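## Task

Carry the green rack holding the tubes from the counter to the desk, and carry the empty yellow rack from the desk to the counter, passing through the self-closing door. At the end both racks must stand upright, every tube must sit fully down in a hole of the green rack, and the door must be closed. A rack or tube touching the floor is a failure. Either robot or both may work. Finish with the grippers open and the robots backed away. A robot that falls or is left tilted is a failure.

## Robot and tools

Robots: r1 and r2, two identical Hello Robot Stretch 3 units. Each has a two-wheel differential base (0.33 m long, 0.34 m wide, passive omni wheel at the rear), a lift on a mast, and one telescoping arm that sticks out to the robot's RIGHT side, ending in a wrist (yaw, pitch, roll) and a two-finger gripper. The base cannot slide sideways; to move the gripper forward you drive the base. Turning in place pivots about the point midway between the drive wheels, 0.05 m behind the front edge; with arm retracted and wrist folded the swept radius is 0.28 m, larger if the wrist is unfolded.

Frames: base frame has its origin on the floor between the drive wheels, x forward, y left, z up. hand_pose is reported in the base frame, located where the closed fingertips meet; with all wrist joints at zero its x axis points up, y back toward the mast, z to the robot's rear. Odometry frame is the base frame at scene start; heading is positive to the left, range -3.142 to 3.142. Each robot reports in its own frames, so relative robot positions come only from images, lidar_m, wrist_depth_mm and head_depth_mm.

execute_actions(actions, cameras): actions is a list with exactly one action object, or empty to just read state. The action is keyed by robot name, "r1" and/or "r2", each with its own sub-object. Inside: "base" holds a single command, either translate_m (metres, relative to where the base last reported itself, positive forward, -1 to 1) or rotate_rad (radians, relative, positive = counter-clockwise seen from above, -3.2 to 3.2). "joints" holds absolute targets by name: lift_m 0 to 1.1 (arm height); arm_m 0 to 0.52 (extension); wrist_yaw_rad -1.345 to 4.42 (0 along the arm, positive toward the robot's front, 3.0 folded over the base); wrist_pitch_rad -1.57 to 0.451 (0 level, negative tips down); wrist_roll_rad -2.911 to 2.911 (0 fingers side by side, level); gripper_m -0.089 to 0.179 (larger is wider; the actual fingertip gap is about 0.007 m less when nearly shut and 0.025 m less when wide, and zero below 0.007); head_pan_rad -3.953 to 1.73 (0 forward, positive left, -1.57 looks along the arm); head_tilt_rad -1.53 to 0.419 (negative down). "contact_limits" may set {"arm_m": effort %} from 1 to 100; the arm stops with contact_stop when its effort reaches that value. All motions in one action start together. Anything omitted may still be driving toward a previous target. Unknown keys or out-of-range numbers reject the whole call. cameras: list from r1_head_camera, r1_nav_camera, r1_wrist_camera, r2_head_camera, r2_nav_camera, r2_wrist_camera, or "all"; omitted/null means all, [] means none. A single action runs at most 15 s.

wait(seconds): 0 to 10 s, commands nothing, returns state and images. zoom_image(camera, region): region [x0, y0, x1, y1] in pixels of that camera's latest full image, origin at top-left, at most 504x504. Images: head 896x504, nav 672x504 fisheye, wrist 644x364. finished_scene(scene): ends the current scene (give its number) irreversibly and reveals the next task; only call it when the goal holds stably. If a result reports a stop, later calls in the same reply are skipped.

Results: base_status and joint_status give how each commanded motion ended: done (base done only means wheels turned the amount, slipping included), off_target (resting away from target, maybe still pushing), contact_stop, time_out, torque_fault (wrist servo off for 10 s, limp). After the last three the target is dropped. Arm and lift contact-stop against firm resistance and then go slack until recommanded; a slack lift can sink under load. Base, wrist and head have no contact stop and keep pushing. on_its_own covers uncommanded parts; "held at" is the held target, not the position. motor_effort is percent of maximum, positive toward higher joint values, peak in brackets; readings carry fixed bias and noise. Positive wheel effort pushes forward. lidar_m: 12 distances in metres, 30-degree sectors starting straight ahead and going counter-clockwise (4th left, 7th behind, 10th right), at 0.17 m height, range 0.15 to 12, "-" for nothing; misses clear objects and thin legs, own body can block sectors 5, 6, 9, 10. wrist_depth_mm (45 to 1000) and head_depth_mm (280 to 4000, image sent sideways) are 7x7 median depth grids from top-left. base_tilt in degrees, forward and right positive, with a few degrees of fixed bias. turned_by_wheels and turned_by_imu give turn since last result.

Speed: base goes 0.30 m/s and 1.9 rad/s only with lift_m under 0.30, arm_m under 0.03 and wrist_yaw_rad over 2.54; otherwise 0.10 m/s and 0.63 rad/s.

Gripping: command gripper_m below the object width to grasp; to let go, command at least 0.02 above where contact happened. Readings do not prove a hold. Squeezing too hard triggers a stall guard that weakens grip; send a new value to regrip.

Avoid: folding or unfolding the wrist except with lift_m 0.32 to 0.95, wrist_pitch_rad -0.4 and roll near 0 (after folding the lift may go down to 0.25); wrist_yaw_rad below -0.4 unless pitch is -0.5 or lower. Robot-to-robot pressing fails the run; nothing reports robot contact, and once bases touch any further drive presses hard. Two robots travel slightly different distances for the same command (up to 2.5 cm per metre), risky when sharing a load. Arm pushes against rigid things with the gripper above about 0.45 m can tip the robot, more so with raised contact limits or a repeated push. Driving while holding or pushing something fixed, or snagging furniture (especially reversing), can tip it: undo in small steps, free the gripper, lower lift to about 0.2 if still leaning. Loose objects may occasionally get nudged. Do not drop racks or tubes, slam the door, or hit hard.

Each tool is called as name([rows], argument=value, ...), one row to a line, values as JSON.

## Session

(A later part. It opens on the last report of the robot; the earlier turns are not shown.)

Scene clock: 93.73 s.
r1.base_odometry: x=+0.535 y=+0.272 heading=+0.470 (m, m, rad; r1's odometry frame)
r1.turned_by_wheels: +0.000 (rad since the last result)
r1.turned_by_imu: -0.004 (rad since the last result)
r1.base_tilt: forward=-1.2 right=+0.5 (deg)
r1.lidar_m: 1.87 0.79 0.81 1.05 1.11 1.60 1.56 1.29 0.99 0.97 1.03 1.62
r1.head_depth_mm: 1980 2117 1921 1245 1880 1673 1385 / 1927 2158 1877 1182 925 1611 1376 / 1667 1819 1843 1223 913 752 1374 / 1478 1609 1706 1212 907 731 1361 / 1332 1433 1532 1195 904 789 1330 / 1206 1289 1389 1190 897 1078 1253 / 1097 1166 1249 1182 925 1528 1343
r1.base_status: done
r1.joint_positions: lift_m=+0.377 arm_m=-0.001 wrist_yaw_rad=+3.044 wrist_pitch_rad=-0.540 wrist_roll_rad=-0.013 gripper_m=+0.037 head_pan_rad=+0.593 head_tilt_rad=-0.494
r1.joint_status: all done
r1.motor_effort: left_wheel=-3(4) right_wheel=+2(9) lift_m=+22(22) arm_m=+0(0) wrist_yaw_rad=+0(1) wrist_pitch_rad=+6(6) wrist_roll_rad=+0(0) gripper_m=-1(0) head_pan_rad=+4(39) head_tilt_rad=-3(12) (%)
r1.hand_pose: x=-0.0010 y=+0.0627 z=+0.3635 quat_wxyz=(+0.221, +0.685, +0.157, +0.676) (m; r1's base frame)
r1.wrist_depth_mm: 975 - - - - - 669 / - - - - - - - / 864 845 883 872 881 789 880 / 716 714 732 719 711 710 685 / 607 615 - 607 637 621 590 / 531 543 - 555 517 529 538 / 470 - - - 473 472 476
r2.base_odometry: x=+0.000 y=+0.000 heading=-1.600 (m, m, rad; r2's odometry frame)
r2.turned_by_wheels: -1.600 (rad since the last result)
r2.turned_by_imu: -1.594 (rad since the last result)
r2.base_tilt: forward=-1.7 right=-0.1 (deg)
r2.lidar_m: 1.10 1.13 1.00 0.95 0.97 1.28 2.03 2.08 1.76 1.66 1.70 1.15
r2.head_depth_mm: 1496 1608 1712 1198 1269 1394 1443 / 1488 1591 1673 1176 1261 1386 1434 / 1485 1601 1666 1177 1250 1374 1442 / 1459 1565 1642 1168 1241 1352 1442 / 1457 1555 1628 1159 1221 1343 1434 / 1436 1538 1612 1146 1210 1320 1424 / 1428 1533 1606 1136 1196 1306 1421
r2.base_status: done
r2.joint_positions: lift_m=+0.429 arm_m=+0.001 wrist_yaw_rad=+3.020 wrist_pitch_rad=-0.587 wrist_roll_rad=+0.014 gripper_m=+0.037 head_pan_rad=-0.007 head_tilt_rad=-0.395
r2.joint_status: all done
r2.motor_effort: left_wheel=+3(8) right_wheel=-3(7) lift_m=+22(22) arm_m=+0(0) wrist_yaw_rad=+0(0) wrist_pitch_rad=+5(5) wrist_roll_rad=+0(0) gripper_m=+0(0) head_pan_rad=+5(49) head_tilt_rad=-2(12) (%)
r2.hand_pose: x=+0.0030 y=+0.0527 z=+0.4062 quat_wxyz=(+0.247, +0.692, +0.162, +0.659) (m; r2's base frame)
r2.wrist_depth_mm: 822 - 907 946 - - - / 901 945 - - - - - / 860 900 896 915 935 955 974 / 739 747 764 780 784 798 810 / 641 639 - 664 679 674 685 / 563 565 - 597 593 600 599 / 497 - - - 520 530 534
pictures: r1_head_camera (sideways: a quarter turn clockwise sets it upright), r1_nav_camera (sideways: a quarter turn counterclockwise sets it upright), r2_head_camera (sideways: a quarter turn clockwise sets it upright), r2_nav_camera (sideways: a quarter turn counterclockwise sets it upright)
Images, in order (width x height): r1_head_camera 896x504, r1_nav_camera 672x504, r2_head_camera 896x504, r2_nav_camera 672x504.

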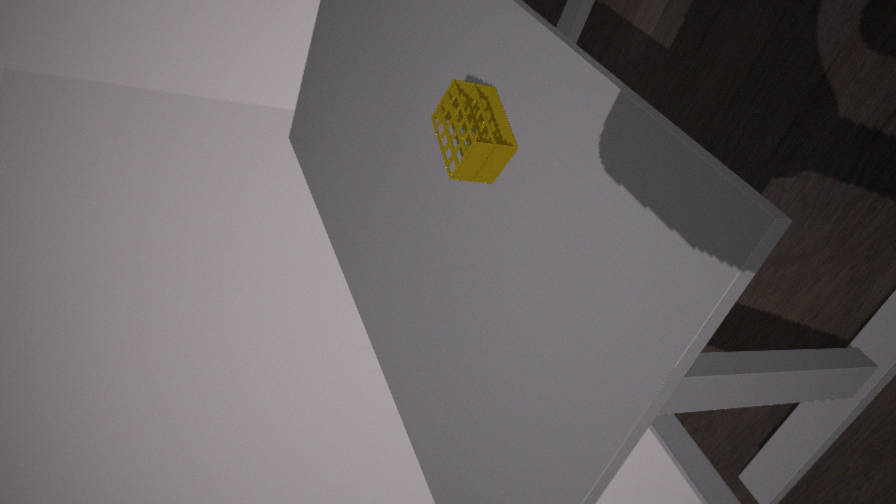

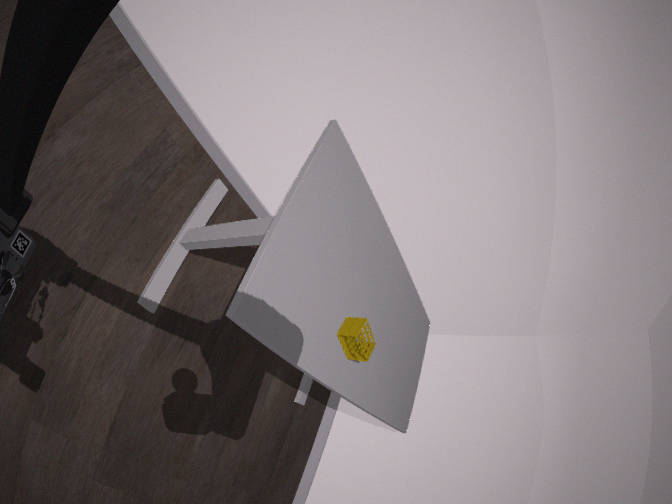

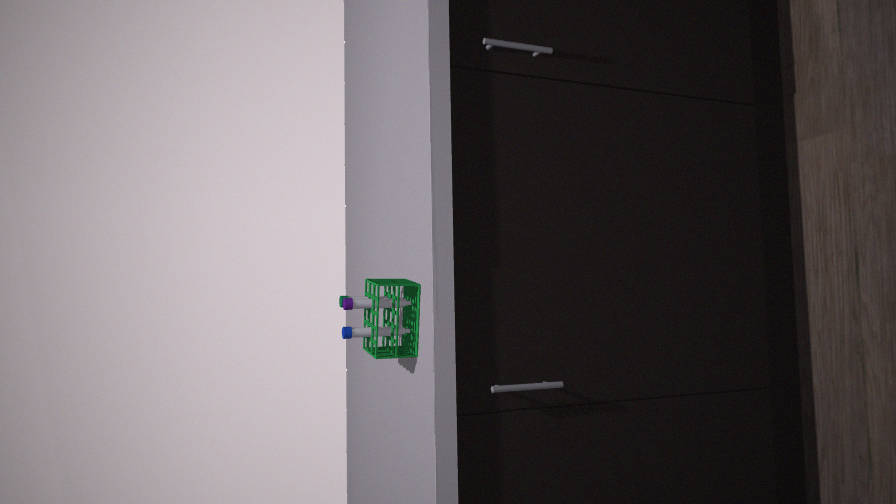

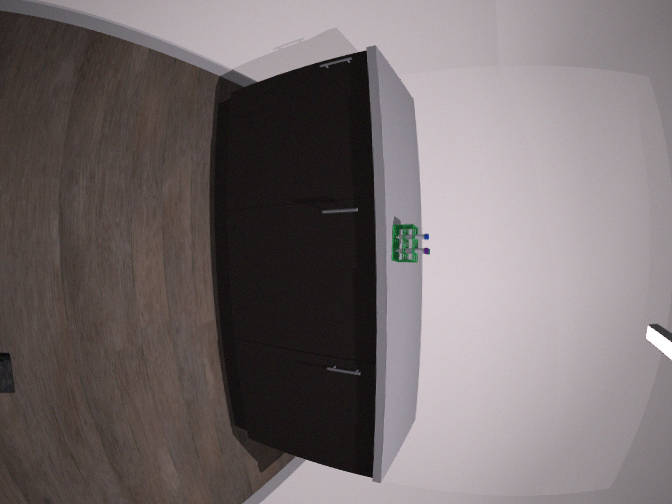

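execute_actions([
  {"r1":{"base":{"rotate_rad":3.14},"joints":{"head_pan_rad":-2.3,"head_tilt_rad":-0.7}},"r2":{"base":{"rotate_rad":0.07}}},
], cameras=[])

execute_actions([
  {"r1":{"base":{"translate_m":-0.6}},"r2":{"base":{"translate_m":0.72},"joints":{"head_tilt_rad":-0.8}}},
], cameras=["r1_head_camera","r1_nav_camera","r2_head_camera"])

Scene clock: 140.53 s.
r1.base_odometry: x=+0.535 y=+0.272 heading=-2.673 (m, m, rad; r1's odometry frame)
r1.turned_by_wheels: +3.140 (rad since the last result)
r1.turned_by_imu: +3.135 (rad since the last result)
r1.base_tilt: forward=-1.1 right=+0.7 (deg)
r1.lidar_m: 1.57 1.30 0.99 0.97 1.02 1.59 1.91 0.79 0.80 1.05 1.10 1.58
r1.head_depth_mm: 1491 1577 1171 908 785 1427 1235 / 1363 1499 1156 902 759 1416 1217 / 1258 1394 1149 894 1535 1412 1231 / 1164 1311 1137 916 1218 1370 1227 / 1088 1216 1129 1520 1608 1398 1213 / 1022 1126 1159 1428 1580 1391 1211 / 962 1054 1170 1317 1495 1390 1210
r1.base_status: done
r1.joint_positions: lift_m=+0.377 arm_m=-0.001 wrist_yaw_rad=+3.044 wrist_pitch_rad=-0.540 wrist_roll_rad=-0.013 gripper_m=+0.037 head_pan_rad=-2.293 head_tilt_rad=-0.691
r1.joint_status: all done
r1.motor_effort: left_wheel=-3(8) right_wheel=+3(9) lift_m=+22(22) arm_m=-1(1) wrist_yaw_rad=+0(0) wrist_pitch_rad=+6(6) wrist_roll_rad=+0(0) gripper_m=+0(1) head_pan_rad=-4(41) head_tilt_rad=-4(20) (%)
r1.hand_pose: x=-0.0010 y=+0.0627 z=+0.3635 quat_wxyz=(+0.221, +0.685, +0.157, +0.676) (m; r1's base frame)
r1.wrist_depth_mm: 964 - 928 942 956 989 - / - - - - - - - / 873 891 895 863 851 874 874 / 710 714 732 716 714 732 716 / 622 606 - 608 640 606 616 / 531 538 - 559 519 538 538 / 474 - - - 471 476 470
r2.base_odometry: x=+0.000 y=+0.000 heading=-1.530 (m, m, rad; r2's odometry frame)
r2.turned_by_wheels: +0.070 (rad since the last result)
r2.turned_by_imu: +0.068 (rad since the last result)
r2.base_tilt: forward=-1.5 right=-0.1 (deg)
r2.lidar_m: 1.10 1.15 0.98 0.94 0.98 1.36 2.03 2.11 1.72 1.67 1.73 1.13
r2.head_depth_mm: 1468 1578 1649 1164 1235 1360 1430 / 1471 1573 1656 1159 1243 1349 1437 / 1474 1566 1644 1164 1234 1351 1427 / 1468 1565 1650 1156 1229 1349 1435 / 1468 1568 1634 1164 1225 1342 1429 / 1460 1568 1647 1158 1228 1339 1434 / 1452 1566 1617 1154 1222 1337 1428
r2.base_status: done
r2.joint_positions: lift_m=+0.429 arm_m=+0.001 wrist_yaw_rad=+3.020 wrist_pitch_rad=-0.587 wrist_roll_rad=+0.014 gripper_m=+0.037 head_pan_rad=-0.007 head_tilt_rad=-0.395
r2.joint_status: not commanded
r2.motor_effort: left_wheel=-3(6) right_wheel=+3(6) lift_m=+22(22) arm_m=+0(0) wrist_yaw_rad=+1(0) wrist_pitch_rad=+5(5) wrist_roll_rad=+1(0) gripper_m=-1(0) head_pan_rad=+5(4) head_tilt_rad=-1(2) (%)
r2.hand_pose: x=+0.0030 y=+0.0527 z=+0.4062 quat_wxyz=(+0.247, +0.692, +0.162, +0.659) (m; r2's base frame)
r2.wrist_depth_mm: 872 - 928 942 974 - - / 957 969 - - - - - / 876 874 919 915 926 955 987 / 752 742 769 784 785 788 817 / 635 650 - 666 679 685 695 / 558 571 - 598 597 589 600 / 500 - - - 518 525 532
pictures: none
No camera images: the call's "cameras" was empty. Leave "cameras" out to get every camera's image.

Scene clock: 148.80 s.
r1.base_odometry: x=+1.070 y=+0.542 heading=-2.674 (m, m, rad; r1's odometry frame)
r1.turned_by_wheels: +0.000 (rad since the last result)
r1.turned_by_imu: +0.001 (rad since the last result)
r1.base_tilt: forward=-1.2 right=+0.5 (deg)
r1.lidar_m: 2.16 1.35 1.03 1.00 1.15 1.52 1.60 1.30 1.04 0.55 1.07 1.53
r1.head_depth_mm: 1430 1562 1168 912 744 1430 1242 / 1311 1449 1158 902 739 1333 1229 / 1211 1370 1149 895 719 636 1219 / 1130 1262 1141 891 686 619 1160 / 1054 1169 1130 883 685 618 548 / 986 1087 1118 877 722 613 533 / 927 1020 1079 869 718 613 531
r1.base_status: done
r1.joint_positions: lift_m=+0.377 arm_m=-0.001 wrist_yaw_rad=+3.044 wrist_pitch_rad=-0.540 wrist_roll_rad=-0.013 gripper_m=+0.037 head_pan_rad=-2.293 head_tilt_rad=-0.691
r1.joint_status: not commanded
r1.motor_effort: left_wheel=-2(9) right_wheel=+3(5) lift_m=+22(22) arm_m=-1(1) wrist_yaw_rad=-1(0) wrist_pitch_rad=+6(6) wrist_roll_rad=+0(0) gripper_m=-1(0) head_pan_rad=-3(3) head_tilt_rad=-4(4) (%)
r1.hand_pose: x=-0.0010 y=+0.0627 z=+0.3635 quat_wxyz=(+0.221, +0.685, +0.157, +0.676) (m; r1's base frame)
r1.wrist_depth_mm: 982 - - - - - - / - - - - - - - / 851 868 862 867 848 875 867 / 718 723 745 728 719 724 722 / 616 609 - 606 622 618 615 / 531 553 - 567 518 532 535 / 470 - - - 470 469 477
r2.base_odometry: x=+0.029 y=-0.719 heading=-1.530 (m, m, rad; r2's odometry frame)
r2.turned_by_wheels: +0.000 (rad since the last result)
r2.turned_by_imu: -0.003 (rad since the last result)
r2.base_tilt: forward=-1.6 right=-0.2 (deg)
r2.lidar_m: 0.38 0.40 0.55 0.94 0.97 1.35 2.75 2.34 1.73 1.67 0.53 0.39
r2.head_depth_mm: 864 875 663 534 583 766 1126 / 861 870 662 533 581 764 1120 / 860 865 640 518 582 760 1117 / 857 864 504 516 581 764 1115 / 855 858 533 528 580 761 1096 / 858 857 651 529 580 759 1099 / 856 853 653 527 579 755 1089
r2.base_status: done
r2.joint_positions: lift_m=+0.429 arm_m=+0.001 wrist_yaw_rad=+3.020 wrist_pitch_rad=-0.587 wrist_roll_rad=+0.014 gripper_m=+0.037 head_pan_rad=-0.007 head_tilt_rad=-0.790
r2.joint_status: all done
r2.motor_effort: left_wheel=-2(3) right_wheel=+2(8) lift_m=+22(22) arm_m=+0(0) wrist_yaw_rad=+0(0) wrist_pitch_rad=+5(5) wrist_roll_rad=+1(0) gripper_m=+0(0) head_pan_rad=+4(4) head_tilt_rad=-4(25) (%)
r2.hand_pose: x=+0.0030 y=+0.0527 z=+0.4062 quat_wxyz=(+0.247, +0.692, +0.162, +0.659) (m; r2's base frame)
r2.wrist_depth_mm: 845 - 914 927 950 554 391 / 937 972 - - - 560 396 / 870 886 903 917 918 558 398 / 731 750 773 770 779 626 402 / 641 638 - 663 681 637 405 / 563 567 - 598 600 596 415 / 502 - - - 519 526 474
pictures: r1_head_camera (sideways: a quarter turn clockwise sets it upright), r1_nav_camera (sideways: a quarter turn counterclockwise sets it upright), r2_head_camera (sideways: a quarter turn clockwise sets it upright)
Images, in order (width x height): r1_head_camera 896x504, r1_nav_camera 672x504, r2_head_camera 896x504.

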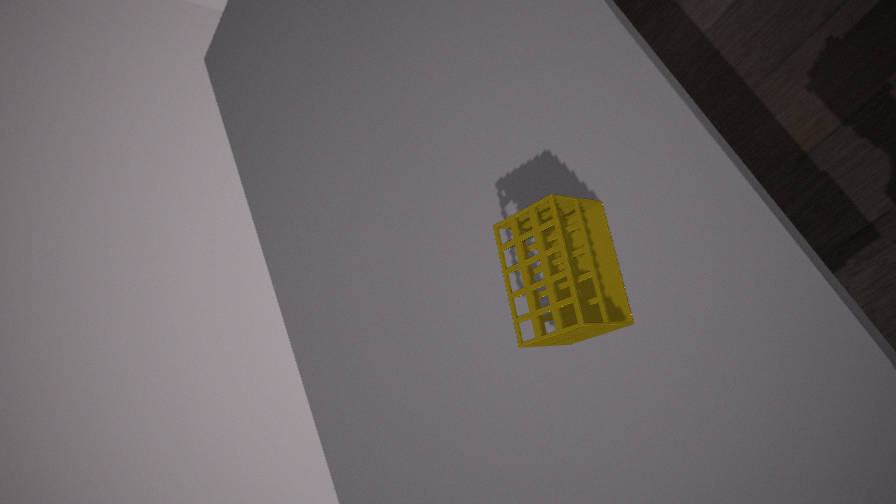

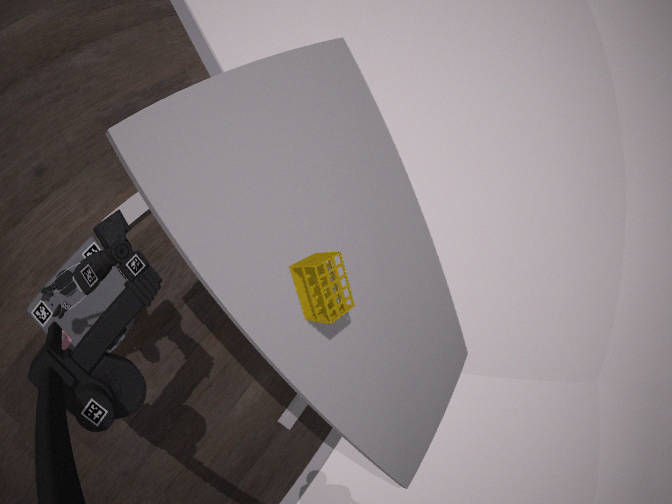

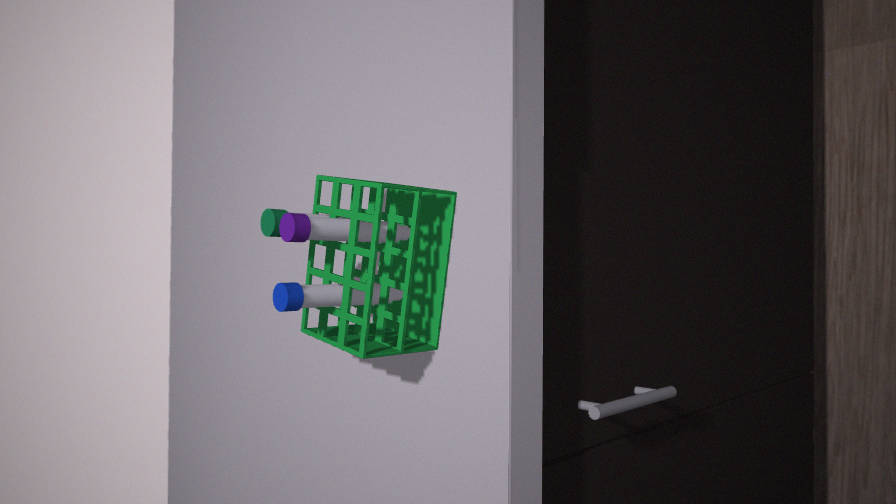

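execute_actions([
  {"r1":{"base":{"translate_m":-0.3},"joints":{"lift_m":0.92,"wrist_pitch_rad":-0.4,"head_pan_rad":-1.6,"head_tilt_rad":-0.8}},"r2":{"base":{"rotate_rad":1.57},"joints":{"lift_m":0.94,"wrist_pitch_rad":-0.4,"head_pan_rad":-1.57,"head_tilt_rad":-0.8}}},
], cameras=[])

execute_actions([
  {"r1":{"joints":{"lift_m":1.0,"wrist_yaw_rad":0,"gripper_m":0.179}},"r2":{"joints":{"lift_m":1.09,"wrist_yaw_rad":0,"gripper_m":0.179}}},
], cameras=["r1_head_camera","r1_wrist_camera","r2_head_camera","r2_wrist_camera"])

Scene clock: 189.27 s.
r1.base_odometry: x=+1.338 y=+0.678 heading=-2.674 (m, m, rad; r1's odometry frame)
r1.turned_by_wheels: +0.000 (rad since the last result)
r1.turned_by_imu: +0.000 (rad since the last result)
r1.base_tilt: forward=-1.1 right=+0.6 (deg)
r1.lidar_m: 2.45 1.37 1.10 1.10 1.16 1.33 1.30 1.03 1.02 0.99 0.62 1.51
r1.head_depth_mm: 870 988 985 829 - - 541 / 873 990 978 826 - - 540 / 876 992 969 795 - - 528 / 876 998 962 792 - - - / 884 1000 954 787 - - 530 / 886 1005 945 783 - - 530 / 888 1009 944 778 663 571 537
r1.base_status: done
r1.joint_positions: lift_m=+0.920 arm_m=-0.001 wrist_yaw_rad=+3.046 wrist_pitch_rad=-0.418 wrist_roll_rad=-0.013 gripper_m=+0.037 head_pan_rad=-1.607 head_tilt_rad=-0.792
r1.joint_status: all done
r1.motor_effort: left_wheel=-1(10) right_wheel=+1(13) lift_m=+25(34) arm_m=+0(1) wrist_yaw_rad=-2(31) wrist_pitch_rad=+10(12) wrist_roll_rad=+0(0) gripper_m=+0(0) head_pan_rad=+3(37) head_tilt_rad=-4(16) (%)
r1.hand_pose: x=+0.0001 y=+0.0796 z=+0.9324 quat_wxyz=(+0.179, +0.693, +0.115, +0.689) (m; r1's base frame)
r1.wrist_depth_mm: 905 - - - - - - / - - - - - - - / - - - - - - - / - - - - - - - / - - - - - - - / - - - - - - - / - - - - - - -
r2.base_odometry: x=+0.029 y=-0.719 heading=+0.040 (m, m, rad; r2's odometry frame)
r2.turned_by_wheels: +1.570 (rad since the last result)
r2.turned_by_imu: +1.560 (rad since the last result)
r2.base_tilt: forward=-1.6 right=-0.2 (deg)
r2.lidar_m: 0.94 0.98 1.34 2.75 2.36 1.73 1.67 0.54 0.39 0.38 0.40 0.55
r2.head_depth_mm: 865 871 663 573 - 849 1116 / 864 865 661 548 - 834 1125 / 862 866 638 518 - - - / 863 862 532 531 - - - / 864 857 593 516 - 870 1112 / 862 855 655 529 573 851 1116 / 861 856 652 527 592 776 1112
r2.base_status: done
r2.joint_positions: lift_m=+0.940 arm_m=+0.001 wrist_yaw_rad=+3.020 wrist_pitch_rad=-0.420 wrist_roll_rad=+0.014 gripper_m=+0.037 head_pan_rad=-1.563 head_tilt_rad=-0.790
r2.joint_status: all done
r2.motor_effort: left_wheel=-2(7) right_wheel=+3(7) lift_m=+26(27) arm_m=-1(1) wrist_yaw_rad=+0(1) wrist_pitch_rad=+9(10) wrist_roll_rad=+0(0) gripper_m=-1(0) head_pan_rad=-4(48) head_tilt_rad=-4(0) (%)
r2.hand_pose: x=+0.0059 y=+0.0766 z=+0.9520 quat_wxyz=(+0.190, +0.704, +0.104, +0.677) (m; r2's base frame)
r2.wrist_depth_mm: - - - - - - 935 / - - - - - - 932 / - - - - - - 935 / - - - - - - 956 / - - - - - - 969 / - - - - - - 964 / - - - - - - 977
pictures: none
No camera images: the call's "cameras" was empty. Leave "cameras" out to get every camera's image.

Scene clock: 191.80 s.
r1.base_odometry: x=+1.338 y=+0.678 heading=-2.674 (m, m, rad; r1's odometry frame)
r1.turned_by_wheels: +0.000 (rad since the last result)
r1.turned_by_imu: +0.000 (rad since the last result)
r1.base_tilt: forward=-1.1 right=+0.6 (deg)
r1.lidar_m: 2.46 1.37 1.10 1.10 1.16 1.33 1.30 1.03 1.02 0.99 0.62 1.50
r1.head_depth_mm: 870 940 - - - - 531 / 875 991 - - - - 538 / 876 997 - - - - 535 / 880 1000 - - - - 534 / 883 1001 957 809 641 580 532 / 880 1003 966 763 666 579 530 / 885 1009 944 779 662 576 536
r1.base_status: not commanded
r1.joint_positions: lift_m=+1.000 arm_m=-0.001 wrist_yaw_rad=+0.003 wrist_pitch_rad=-0.418 wrist_roll_rad=-0.013 gripper_m=+0.179 head_pan_rad=-1.607 head_tilt_rad=-0.792
r1.joint_status: all done
r1.motor_effort: left_wheel=-2(1) right_wheel=+2(2) lift_m=+25(31) arm_m=+0(0) wrist_yaw_rad=-3(3) wrist_pitch_rad=+10(10) wrist_roll_rad=+0(0) gripper_m=-1(84) head_pan_rad=+3(2) head_tilt_rad=-4(4) (%)
r1.hand_pose: x=-0.0209 y=-0.3681 z=+1.0124 quat_wxyz=(+0.697, +0.149, -0.687, -0.145) (m; r1's base frame)
r1.wrist_depth_mm: 702 687 676 668 657 672 650 / 760 753 726 727 732 710 709 / 830 820 787 797 788 795 787 / 938 693 686 684 693 700 693 / - 581 557 562 573 565 572 / 489 475 478 476 480 476 486 / 403 416 413 416 415 414 406
r2.base_odometry: x=+0.029 y=-0.719 heading=+0.040 (m, m, rad; r2's odometry frame)
r2.turned_by_wheels: +0.000 (rad since the last result)
r2.turned_by_imu: -0.001 (rad since the last result)
r2.base_tilt: forward=-1.7 right=-0.2 (deg)
r2.lidar_m: 0.94 0.98 1.34 2.75 2.36 1.73 1.67 0.54 0.40 0.38 0.40 0.55
r2.head_depth_mm: - - - - 613 777 1117 / - - - - 647 777 1128 / - - - - 635 775 1118 / - 845 - 516 591 775 1120 / 866 859 530 516 594 775 1114 / 865 898 634 528 583 775 1114 / 859 852 652 527 593 781 1110
r2.base_status: not commanded
r2.joint_positions: lift_m=+1.090 arm_m=+0.001 wrist_yaw_rad=+0.003 wrist_pitch_rad=-0.420 wrist_roll_rad=+0.014 gripper_m=+0.179 head_pan_rad=-1.563 head_tilt_rad=-0.790
r2.joint_status: all done
r2.motor_effort: left_wheel=-3(2) right_wheel=+3(3) lift_m=+25(26) arm_m=+0(0) wrist_yaw_rad=-4(7) wrist_pitch_rad=+9(9) wrist_roll_rad=+0(1) gripper_m=-1(84) head_pan_rad=-4(4) head_tilt_rad=-4(4) (%)
r2.hand_pose: x=-0.0208 y=-0.3700 z=+1.1021 quat_wxyz=(+0.687, +0.148, -0.696, -0.147) (m; r2's base frame)
r2.wrist_depth_mm: 676 682 684 673 691 684 696 / 744 744 742 745 749 743 743 / 656 676 681 699 726 741 775 / 512 525 535 544 551 566 576 / 435 430 415 347 445 466 464 / - 363 334 346 378 377 388 / 306 314 317 313 325 324 330
pictures: r1_head_camera (sideways: a quarter turn clockwise sets it upright), r1_wrist_camera, r2_head_camera (sideways: a quarter turn clockwise sets it upright), r2_wrist_camera
Images, in order (width x height): r1_head_camera 896x504, r1_wrist_camera 644x364, r2_head_camera 896x504, r2_wrist_camera 644x364.

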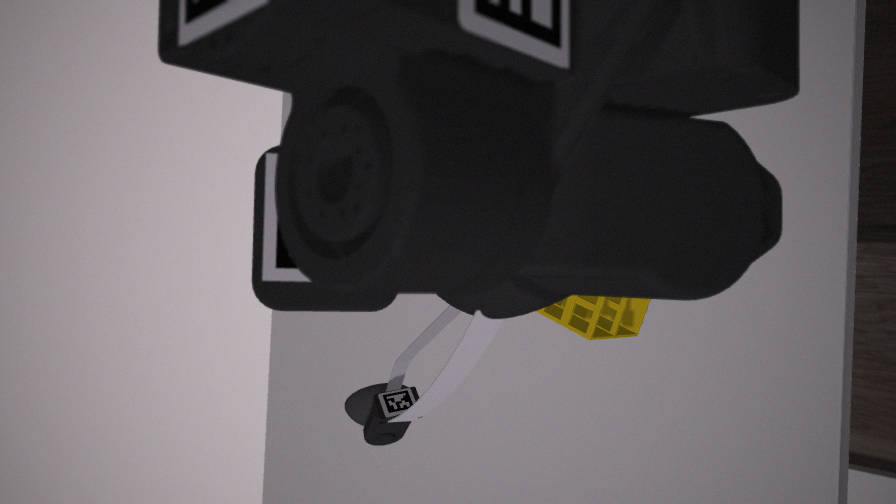

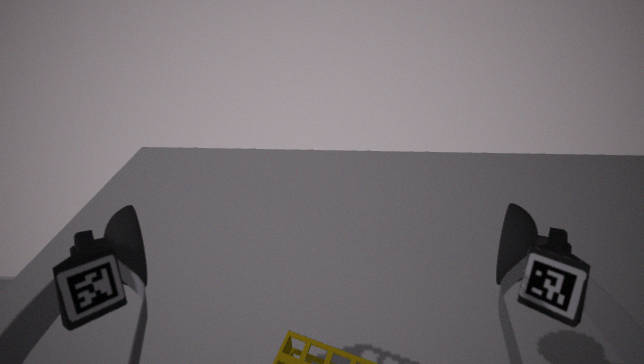

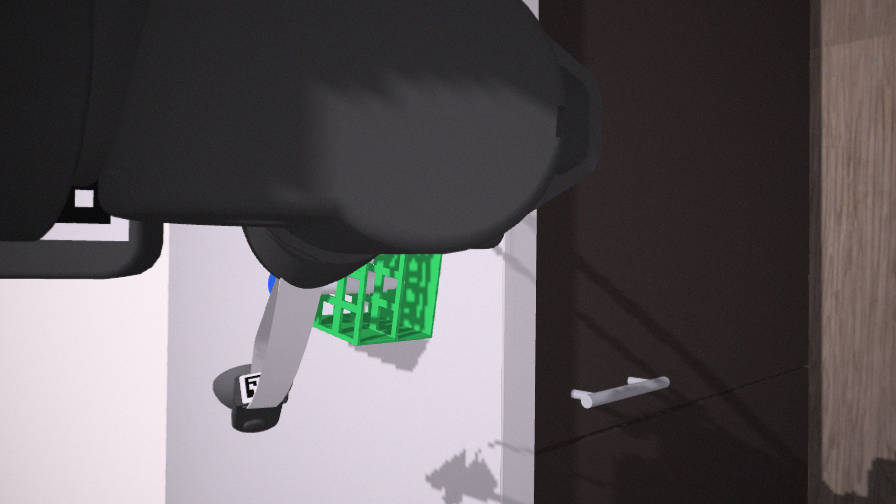

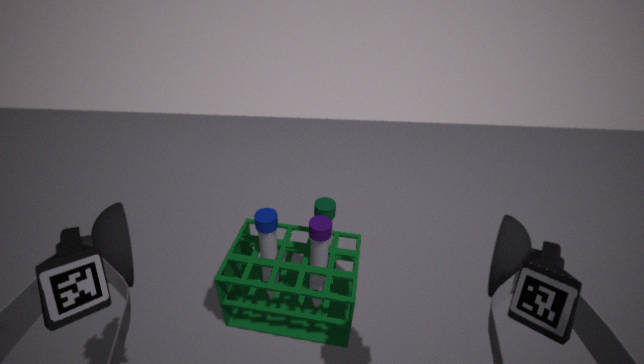

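execute_actions([
  {"r1":{"joints":{"wrist_pitch_rad":-0.9,"wrist_yaw_rad":-0.3}},"r2":{"base":{"translate_m":0.07},"joints":{"wrist_yaw_rad":-0.17,"arm_m":0.08}}},
], cameras=["r1_wrist_camera","r2_wrist_camera"])

Scene clock: 216.90 s.
r1.base_odometry: x=+1.338 y=+0.678 heading=-2.674 (m, m, rad; r1's odometry frame)
r1.turned_by_wheels: +0.000 (rad since the last result)
r1.turned_by_imu: -0.001 (rad since the last result)
r1.base_tilt: forward=-1.1 right=+0.6 (deg)
r1.lidar_m: 2.45 1.37 1.10 1.10 1.16 1.32 1.30 1.03 1.02 0.99 0.62 1.51
r1.head_depth_mm: 872 941 - - - - - / 874 993 - - - - 1129 / 876 993 - - - - 537 / 879 999 1079 - - - 525 / 881 1002 953 785 640 569 532 / 885 1004 952 781 665 578 529 / 891 1008 943 777 662 575 537
r1.base_status: not commanded
r1.joint_positions: lift_m=+1.000 arm_m=-0.001 wrist_yaw_rad=-0.297 wrist_pitch_rad=-0.904 wrist_roll_rad=-0.013 gripper_m=+0.179 head_pan_rad=-1.607 head_tilt_rad=-0.792
r1.joint_status: all done
r1.motor_effort: left_wheel=-1(1) right_wheel=+2(2) lift_m=+25(25) arm_m=+0(0) wrist_yaw_rad=-2(0) wrist_pitch_rad=+2(9) wrist_roll_rad=+0(0) gripper_m=+0(0) head_pan_rad=+2(4) head_tilt_rad=-4(4) (%)
r1.hand_pose: x=-0.0625 y=-0.2771 z=+0.9223 quat_wxyz=(+0.588, +0.214, -0.671, -0.399) (m; r1's base frame)
r1.wrist_depth_mm: 521 530 520 531 522 531 534 / 476 470 476 487 478 479 482 / 437 438 433 433 440 436 442 / 401 400 352 386 402 404 404 / 371 374 360 364 372 372 374 / 349 345 346 348 348 350 360 / 321 320 323 327 328 939 942
r2.base_odometry: x=+0.099 y=-0.717 heading=+0.040 (m, m, rad; r2's odometry frame)
r2.turned_by_wheels: +0.000 (rad since the last result)
r2.turned_by_imu: -0.001 (rad since the last result)
r2.base_tilt: forward=-1.7 right=-0.2 (deg)
r2.lidar_m: 0.87 0.91 1.24 2.75 2.46 1.80 1.74 0.54 0.40 0.38 0.40 0.55
r2.head_depth_mm: - - 652 534 594 777 1119 / - - 510 518 595 776 1120 / - - 534 532 594 776 1122 / 861 - 633 529 595 778 1110 / 863 822 655 530 593 775 1113 / 863 853 651 526 594 775 1110 / 862 853 651 527 592 778 1111
r2.base_status: done
r2.joint_positions: lift_m=+1.090 arm_m=+0.080 wrist_yaw_rad=-0.167 wrist_pitch_rad=-0.420 wrist_roll_rad=+0.014 gripper_m=+0.179 head_pan_rad=-1.563 head_tilt_rad=-0.790
r2.joint_status: all done
r2.motor_effort: left_wheel=-2(3) right_wheel=+3(8) lift_m=+26(25) arm_m=+2(2) wrist_yaw_rad=-3(4) wrist_pitch_rad=+9(9) wrist_roll_rad=+1(0) gripper_m=+0(0) head_pan_rad=-3(4) head_tilt_rad=-4(4) (%)
r2.hand_pose: x=-0.0589 y=-0.4458 z=+1.1021 quat_wxyz=(+0.672, +0.088, -0.706, -0.206) (m; r2's base frame)
r2.wrist_depth_mm: 545 571 599 618 651 690 726 / 591 618 651 682 725 758 808 / 630 651 688 716 735 748 768 / 516 526 535 543 555 569 574 / 436 432 437 442 447 464 465 / - 360 369 265 378 379 390 / 307 316 309 243 315 324 331
pictures: r1_wrist_camera, r2_wrist_camera
Images, in order (width x height): r1_wrist_camera 644x364, r2_wrist_camera 644x364.

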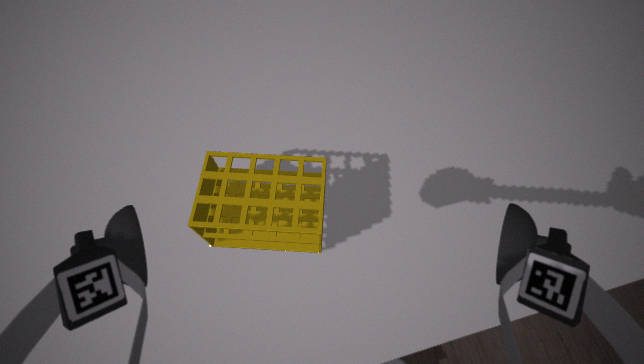

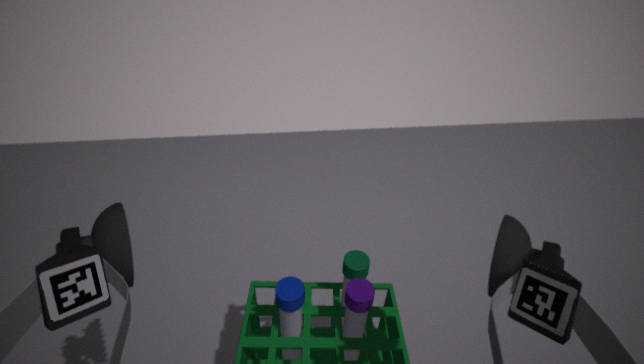

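execute_actions([
  {"r1":{"base":{"translate_m":0.023},"joints":{"arm_m":0.16,"lift_m":0.9}},"r2":{"joints":{"arm_m":0.17,"lift_m":1.0}}},
], cameras=["r1_wrist_camera","r2_wrist_camera"])

Scene clock: 228.43 s.
r1.base_odometry: x=+1.318 y=+0.667 heading=-2.674 (m, m, rad; r1's odometry frame)
r1.turned_by_wheels: +0.000 (rad since the last result)
r1.turned_by_imu: -0.001 (rad since the last result)
r1.base_tilt: forward=-1.2 right=+0.6 (deg)
r1.lidar_m: 2.44 1.37 1.09 1.10 1.16 1.35 1.32 1.05 1.02 0.99 0.61 1.51
r1.head_depth_mm: 873 986 - - 674 591 539 / 876 988 - 794 666 589 540 / 878 978 - - 620 576 537 / 881 999 - - 611 584 533 / 883 1003 958 806 659 581 531 / 888 1005 949 782 666 579 538 / 888 1011 947 776 660 576 536
r1.base_status: done
r1.joint_positions: lift_m=+0.900 arm_m=+0.160 wrist_yaw_rad=-0.298 wrist_pitch_rad=-0.905 wrist_roll_rad=-0.013 gripper_m=+0.179 head_pan_rad=-1.607 head_tilt_rad=-0.792
r1.joint_status: all done
r1.motor_effort: left_wheel=-1(5) right_wheel=+1(7) lift_m=+19(26) arm_m=+3(4) wrist_yaw_rad=-2(2) wrist_pitch_rad=+3(2) wrist_roll_rad=+0(0) gripper_m=+0(0) head_pan_rad=+4(2) head_tilt_rad=-4(4) (%)
r1.hand_pose: x=-0.0625 y=-0.4378 z=+0.8225 quat_wxyz=(+0.587, +0.214, -0.671, -0.399) (m; r1's base frame)
r1.wrist_depth_mm: 374 383 378 383 387 386 386 / 342 341 347 348 348 345 349 / 314 318 317 315 317 320 317 / 290 288 291 291 292 293 296 / 267 271 269 270 273 274 273 / - 250 252 244 253 251 256 / 230 234 229 195 173 235 233
r2.base_odometry: x=+0.099 y=-0.717 heading=+0.040 (m, m, rad; r2's odometry frame)
r2.turned_by_wheels: +0.000 (rad since the last result)
r2.turned_by_imu: -0.001 (rad since the last result)
r2.base_tilt: forward=-1.7 right=-0.2 (deg)
r2.lidar_m: 0.87 0.90 1.24 2.75 2.46 1.81 1.75 0.54 0.40 0.38 0.40 0.55
r2.head_depth_mm: - 873 630 534 594 780 1124 / - - - 519 594 777 1120 / 834 - - 531 595 776 1118 / 846 859 635 531 596 777 1121 / 865 861 655 530 594 778 1110 / 863 856 653 527 593 775 1113 / 861 853 652 527 594 778 1111
r2.base_status: not commanded
r2.joint_positions: lift_m=+1.000 arm_m=+0.170 wrist_yaw_rad=-0.168 wrist_pitch_rad=-0.420 wrist_roll_rad=+0.014 gripper_m=+0.179 head_pan_rad=-1.563 head_tilt_rad=-0.790
r2.joint_status: all done
r2.motor_effort: left_wheel=-3(2) right_wheel=+3(2) lift_m=+19(21) arm_m=+2(2) wrist_yaw_rad=-2(3) wrist_pitch_rad=+9(9) wrist_roll_rad=+0(0) gripper_m=+0(1) head_pan_rad=-3(4) head_tilt_rad=-4(4) (%)
r2.hand_pose: x=-0.0590 y=-0.5358 z=+1.0125 quat_wxyz=(+0.672, +0.088, -0.706, -0.206) (m; r2's base frame)
r2.wrist_depth_mm: 469 494 514 535 568 589 629 / 515 532 559 590 625 657 693 / 467 480 487 503 513 536 548 / 368 374 378 390 396 405 414 / 311 307 311 315 321 332 328 / - 260 261 266 251 264 279 / 219 224 221 151 136 225 236
pictures: r1_wrist_camera, r2_wrist_camera
Images, in order (width x height): r1_wrist_camera 644x364, r2_wrist_camera 644x364.

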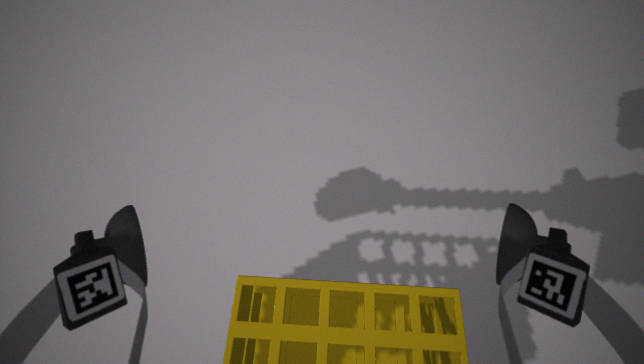

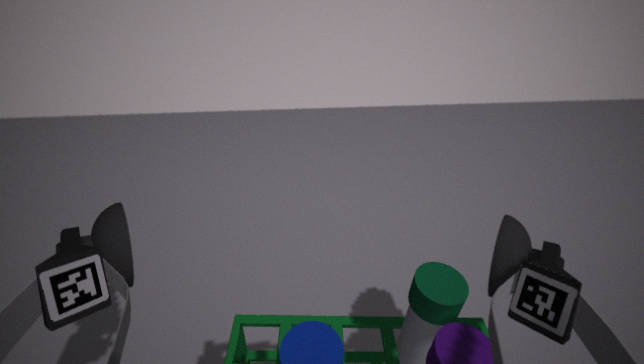

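execute_actions([
  {"r1":{"base":{"translate_m":-0.018},"joints":{"arm_m":0.145,"lift_m":0.82}},"r2":{"base":{"translate_m":-0.022},"joints":{"arm_m":0.15,"lift_m":0.95}}},
], cameras=["r1_wrist_camera","r2_wrist_camera","r1_head_camera","r2_head_camera"])

Scene clock: 255.77 s.
r1.base_odometry: x=+1.334 y=+0.675 heading=-2.674 (m, m, rad; r1's odometry frame)
r1.turned_by_wheels: +0.000 (rad since the last result)
r1.turned_by_imu: +0.000 (rad since the last result)
r1.base_tilt: forward=-1.2 right=+0.5 (deg)
r1.lidar_m: 2.45 1.37 1.10 1.10 1.17 1.33 1.30 1.03 1.01 0.99 0.62 1.51
r1.head_depth_mm: 873 986 986 834 - - - / 878 992 976 - - 590 538 / 877 989 974 - - 581 538 / 878 1004 962 847 - 583 533 / 882 1001 957 788 651 580 531 / 882 1003 947 780 665 579 529 / 886 1008 943 780 662 577 537
r1.base_status: done
r1.joint_positions: lift_m=+0.828 arm_m=+0.145 wrist_yaw_rad=-0.299 wrist_pitch_rad=-0.870 wrist_roll_rad=-0.007 gripper_m=+0.179 head_pan_rad=-1.607 head_tilt_rad=-0.792
r1.joint_status: lift_m contact_stop (moved -0.072 of -0.080); the others done
r1.on_its_own: lift_m is slack since a contact_stop, until your next command for it (your +0.820 is given up)
r1.motor_effort: left_wheel=+0(8) right_wheel=-1(5) lift_m=+22(29) arm_m=-1(2) wrist_yaw_rad=-1(1) wrist_pitch_rad=-17(22) wrist_roll_rad=-3(5) gripper_m=-2(1) head_pan_rad=+3(4) head_tilt_rad=-4(5) (%)
r1.hand_pose: x=-0.0649 y=-0.4303 z=+0.7551 quat_wxyz=(+0.592, +0.201, -0.676, -0.390) (m; r1's base frame)
r1.wrist_depth_mm: 297 297 298 300 298 298 298 / 266 266 267 267 266 267 269 / 242 238 242 241 242 242 241 / 219 221 221 222 221 220 220 / 204 205 203 202 202 204 204 / - 131 151 152 152 123 191 / 172 135 110 108 109 126 174
r2.base_odometry: x=+0.077 y=-0.718 heading=+0.040 (m, m, rad; r2's odometry frame)
r2.turned_by_wheels: +0.000 (rad since the last result)
r2.turned_by_imu: -0.001 (rad since the last result)
r2.base_tilt: forward=-1.7 right=+0.0 (deg)
r2.lidar_m: 0.89 0.93 1.27 2.75 2.44 1.79 1.72 0.54 0.40 0.38 0.40 0.55
r2.head_depth_mm: 864 930 - 520 594 776 1120 / 864 - - - 594 777 1127 / 861 905 - 498 594 776 1119 / 860 899 681 509 594 777 1115 / 862 862 657 528 585 776 1112 / 865 854 653 528 593 777 1110 / 862 853 653 527 592 776 1109
r2.base_status: done
r2.joint_positions: lift_m=+0.950 arm_m=+0.150 wrist_yaw_rad=-0.169 wrist_pitch_rad=-0.407 wrist_roll_rad=+0.014 gripper_m=+0.179 head_pan_rad=-1.563 head_tilt_rad=-0.790
r2.joint_status: all done
r2.motor_effort: left_wheel=-2(7) right_wheel=+3(5) lift_m=+18(20) arm_m=-2(3) wrist_yaw_rad=-1(2) wrist_pitch_rad=+3(9) wrist_roll_rad=+0(1) gripper_m=+0(0) head_pan_rad=-3(3) head_tilt_rad=-4(4) (%)
r2.hand_pose: x=-0.0594 y=-0.5177 z=+0.9653 quat_wxyz=(+0.673, +0.083, -0.707, -0.202) (m; r2's base frame)
r2.wrist_depth_mm: 490 515 531 557 586 609 649 / 507 529 558 585 611 646 688 / 381 388 394 410 415 427 441 / 293 300 303 307 105 322 329 / 249 244 81 232 83 265 264 / - 131 98 124 100 127 220 / 171 110 102 103 104 150 185
pictures: r1_head_camera (sideways: a quarter turn clockwise sets it upright), r1_wrist_camera, r2_head_camera (sideways: a quarter turn clockwise sets it upright), r2_wrist_camera
Images, in order (width x height): r1_head_camera 896x504, r1_wrist_camera 644x364, r2_head_camera 896x504, r2_wrist_camera 644x364.

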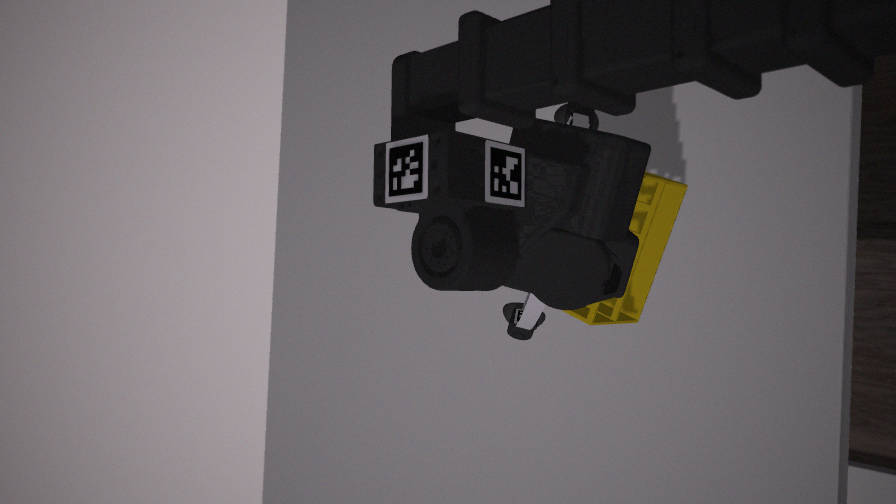

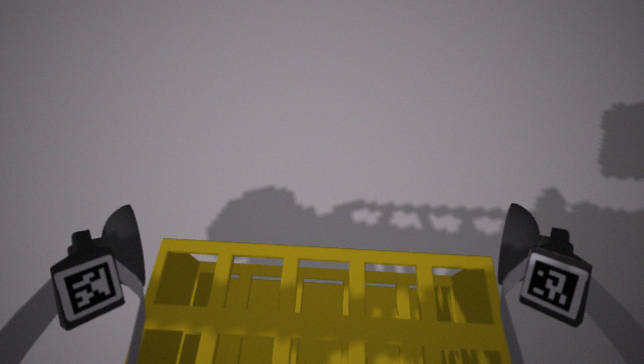

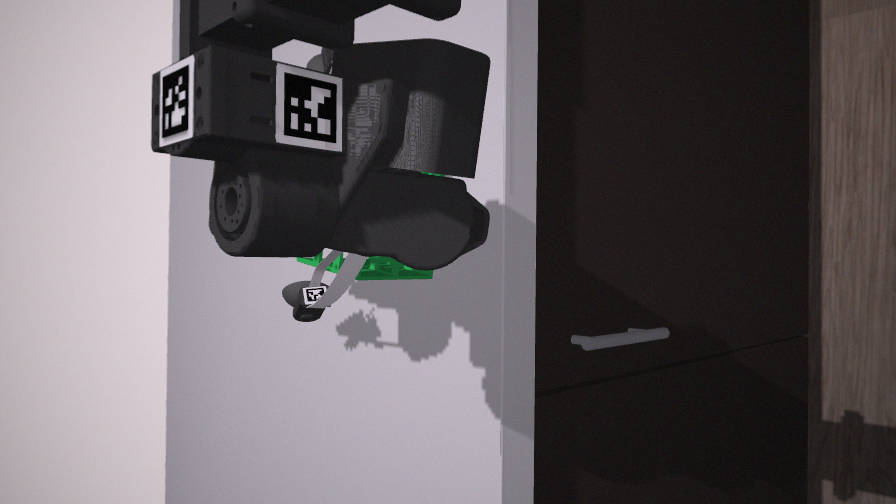

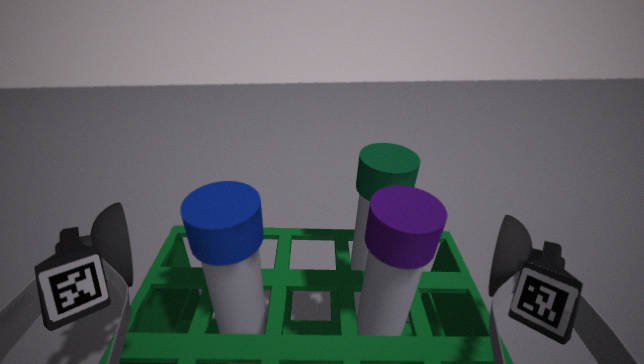

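execute_actions([
  {"r1":{"joints":{"arm_m":0.09,"lift_m":0.86,"wrist_pitch_rad":-0.9}},"r2":{"joints":{"arm_m":0.07,"lift_m":0.96}}},
], cameras=[])

execute_actions([
  {"r1":{"joints":{"lift_m":0.82}},"r2":{"joints":{"lift_m":0.925}}},
], cameras=["r1_wrist_camera","r2_wrist_camera","r1_head_camera","r2_head_camera"])

Scene clock: 273.33 s.
r1.base_odometry: x=+1.334 y=+0.675 heading=-2.674 (m, m, rad; r1's odometry frame)
r1.turned_by_wheels: +0.000 (rad since the last result)
r1.turned_by_imu: -0.001 (rad since the last result)
r1.base_tilt: forward=-1.0 right=+0.6 (deg)
r1.lidar_m: 2.45 1.37 1.10 1.10 1.17 1.33 1.30 1.04 1.01 0.99 0.61 1.51
r1.head_depth_mm: 870 984 984 853 - - 550 / 874 991 983 867 - 573 538 / 879 994 970 850 - 565 536 / 878 996 967 833 - 564 535 / 881 996 952 788 668 582 533 / 888 1003 948 780 662 579 529 / 885 1009 943 777 662 576 536
r1.base_status: not commanded
r1.joint_positions: lift_m=+0.860 arm_m=+0.090 wrist_yaw_rad=-0.299 wrist_pitch_rad=-0.905 wrist_roll_rad=-0.007 gripper_m=+0.179 head_pan_rad=-1.607 head_tilt_rad=-0.792
r1.joint_status: all done
r1.motor_effort: left_wheel=-1(0) right_wheel=+0(1) lift_m=+25(26) arm_m=-4(6) wrist_yaw_rad=-1(1) wrist_pitch_rad=+2(16) wrist_roll_rad=-3(3) gripper_m=-1(1) head_pan_rad=+3(3) head_tilt_rad=-4(4) (%)
r1.hand_pose: x=-0.0627 y=-0.3684 z=+0.7822 quat_wxyz=(+0.585, +0.212, -0.673, -0.400) (m; r1's base frame)
r1.wrist_depth_mm: 323 321 324 325 324 327 329 / 294 293 292 295 292 296 295 / 270 268 268 269 270 269 270 / 246 246 199 239 244 247 249 / 229 194 157 183 189 230 232 / - 153 146 146 157 214 216 / 196 195 183 195 196 202 198
r2.base_odometry: x=+0.077 y=-0.718 heading=+0.040 (m, m, rad; r2's odometry frame)
r2.turned_by_wheels: +0.000 (rad since the last result)
r2.turned_by_imu: -0.001 (rad since the last result)
r2.base_tilt: forward=-1.7 right=-0.1 (deg)
r2.lidar_m: 0.89 0.93 1.27 2.75 2.44 1.78 1.72 0.54 0.40 0.38 0.40 0.55
r2.head_depth_mm: 870 918 - - - 777 1121 / 862 905 - - - 778 1120 / 864 867 - - - 774 1124 / 864 865 681 515 638 779 1116 / 863 859 678 530 585 777 1119 / 860 851 651 529 594 777 1109 / 860 854 649 527 595 776 1112
r2.base_status: not commanded
r2.joint_positions: lift_m=+0.960 arm_m=+0.070 wrist_yaw_rad=-0.169 wrist_pitch_rad=-0.413 wrist_roll_rad=+0.014 gripper_m=+0.179 head_pan_rad=-1.563 head_tilt_rad=-0.790
r2.joint_status: all done
r2.motor_effort: left_wheel=-2(2) right_wheel=+3(3) lift_m=+26(24) arm_m=-2(3) wrist_yaw_rad=-2(1) wrist_pitch_rad=+6(6) wrist_roll_rad=+1(0) gripper_m=+0(1) head_pan_rad=-4(4) head_tilt_rad=-4(3) (%)
r2.hand_pose: x=-0.0593 y=-0.4370 z=+0.9736 quat_wxyz=(+0.673, +0.085, -0.706, -0.204) (m; r2's base frame)
r2.wrist_depth_mm: 552 578 599 632 665 695 737 / 552 568 585 602 630 667 681 / 393 403 365 375 429 443 456 / 307 310 175 180 318 334 342 / 260 174 167 169 249 277 276 / - 203 201 205 216 226 230 / 182 185 188 190 193 191 194
pictures: none
No camera images: the call's "cameras" was empty. Leave "cameras" out to get every camera's image.

Scene clock: 274.63 s.
r1.base_odometry: x=+1.334 y=+0.675 heading=-2.674 (m, m, rad; r1's odometry frame)
r1.turned_by_wheels: +0.000 (rad since the last result)
r1.turned_by_imu: +0.000 (rad since the last result)
r1.base_tilt: forward=-1.1 right=+0.5 (deg)
r1.lidar_m: 2.45 1.37 1.09 1.10 1.17 1.33 1.30 1.04 1.02 0.99 0.61 1.51
r1.head_depth_mm: 874 993 989 826 - - - / 874 991 973 823 - 580 539 / 880 995 968 818 - - 537 / 881 998 966 801 - 558 533 / 883 1000 958 789 675 572 531 / 884 1006 950 782 665 579 530 / 887 1011 944 778 661 576 537
r1.base_status: not commanded
r1.joint_positions: lift_m=+0.828 arm_m=+0.090 wrist_yaw_rad=-0.299 wrist_pitch_rad=-0.875 wrist_roll_rad=-0.009 gripper_m=+0.179 head_pan_rad=-1.607 head_tilt_rad=-0.792
r1.joint_status: lift_m contact_stop (moved -0.031 of -0.040)
r1.on_its_own: lift_m is slack since a contact_stop, until your next command for it (your +0.820 is given up)
r1.motor_effort: left_wheel=-1(1) right_wheel=+0(2) lift_m=+21(23) arm_m=-1(4) wrist_yaw_rad=-1(1) wrist_pitch_rad=-15(19) wrist_roll_rad=-2(3) gripper_m=-1(1) head_pan_rad=+3(3) head_tilt_rad=-4(4) (%)
r1.hand_pose: x=-0.0646 y=-0.3741 z=+0.7550 quat_wxyz=(+0.592, +0.203, -0.675, -0.391) (m; r1's base frame)
r1.wrist_depth_mm: 295 292 294 295 295 297 296 / 262 265 264 266 266 266 266 / 239 238 239 243 241 241 241 / 218 218 151 137 139 222 220 / 202 196 159 128 157 202 204 / - 122 147 118 147 132 191 / 172 170 162 143 170 173 175
r2.base_odometry: x=+0.077 y=-0.718 heading=+0.040 (m, m, rad; r2's odometry frame)
r2.turned_by_wheels: +0.000 (rad since the last result)
r2.turned_by_imu: +0.000 (rad since the last result)
r2.base_tilt: forward=-1.6 right=-0.1 (deg)
r2.lidar_m: 0.89 0.92 1.27 2.75 2.44 1.79 1.72 0.54 0.40 0.38 0.40 0.55
r2.head_depth_mm: 864 876 699 - - 810 1124 / 862 864 697 - - 814 1122 / 861 863 661 - - 814 1123 / 864 863 570 530 583 777 1114 / 865 862 656 516 584 777 1115 / 864 853 651 529 595 776 1110 / 858 855 650 527 594 776 1110
r2.base_status: not commanded
r2.joint_positions: lift_m=+0.925 arm_m=+0.070 wrist_yaw_rad=-0.169 wrist_pitch_rad=-0.414 wrist_roll_rad=+0.014 gripper_m=+0.179 head_pan_rad=-1.563 head_tilt_rad=-0.790
r2.joint_status: all done
r2.motor_effort: left_wheel=-2(3) right_wheel=+3(3) lift_m=+19(22) arm_m=-2(2) wrist_yaw_rad=-1(1) wrist_pitch_rad=+6(6) wrist_roll_rad=+1(1) gripper_m=+0(1) head_pan_rad=-3(4) head_tilt_rad=-4(5) (%)
r2.hand_pose: x=-0.0593 y=-0.4369 z=+0.9388 quat_wxyz=(+0.673, +0.085, -0.706, -0.204) (m; r2's base frame)
r2.wrist_depth_mm: 556 575 593 615 658 704 735 / 449 464 408 413 507 528 556 / 321 325 162 160 334 362 370 / 249 172 172 176 150 272 278 / 211 157 167 171 200 224 224 / - 169 174 176 177 182 187 / 147 150 153 155 157 155 158
pictures: r1_head_camera (sideways: a quarter turn clockwise sets it upright), r1_wrist_camera, r2_head_camera (sideways: a quarter turn clockwise sets it upright), r2_wrist_camera
Images, in order (width x height): r1_head_camera 896x504, r1_wrist_camera 644x364, r2_head_camera 896x504, r2_wrist_camera 644x364.

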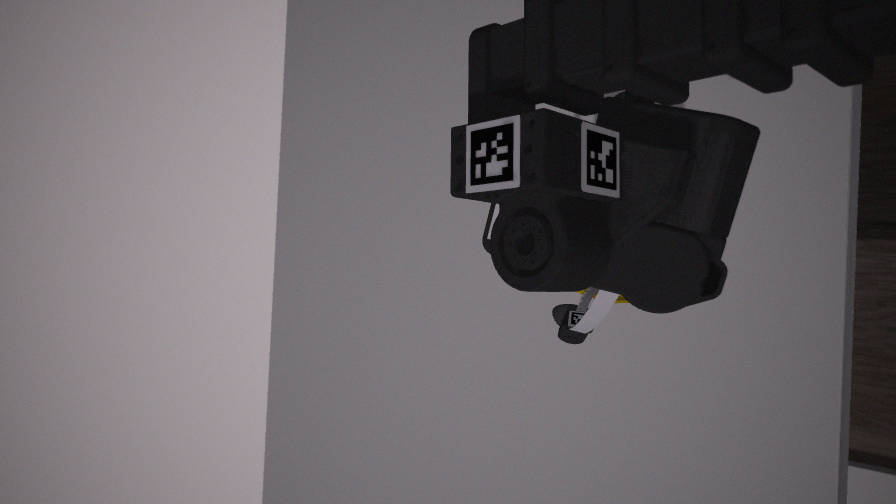

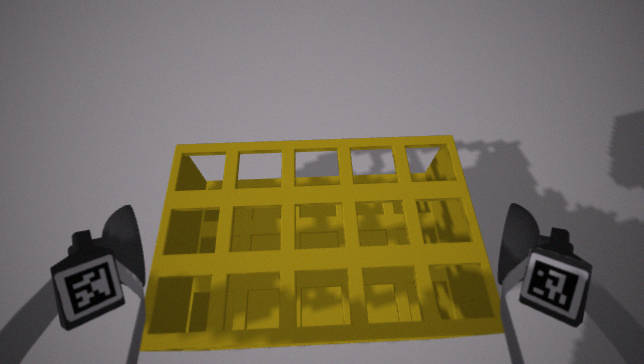

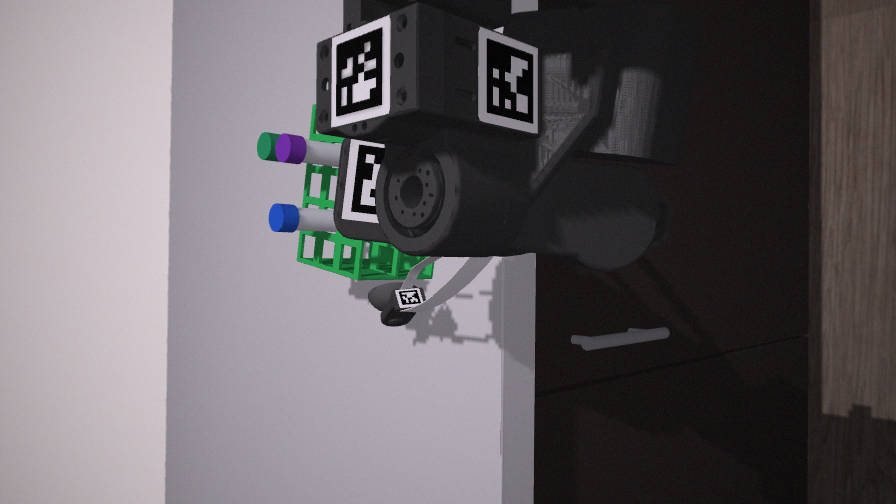

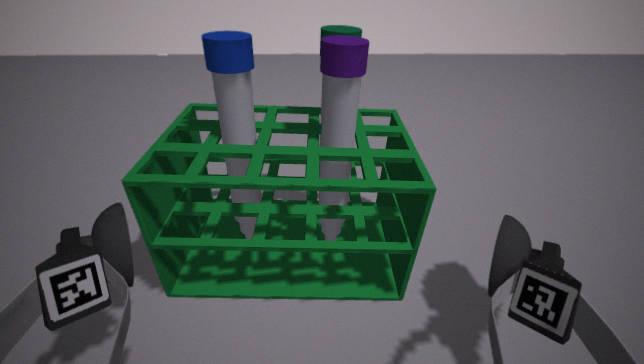

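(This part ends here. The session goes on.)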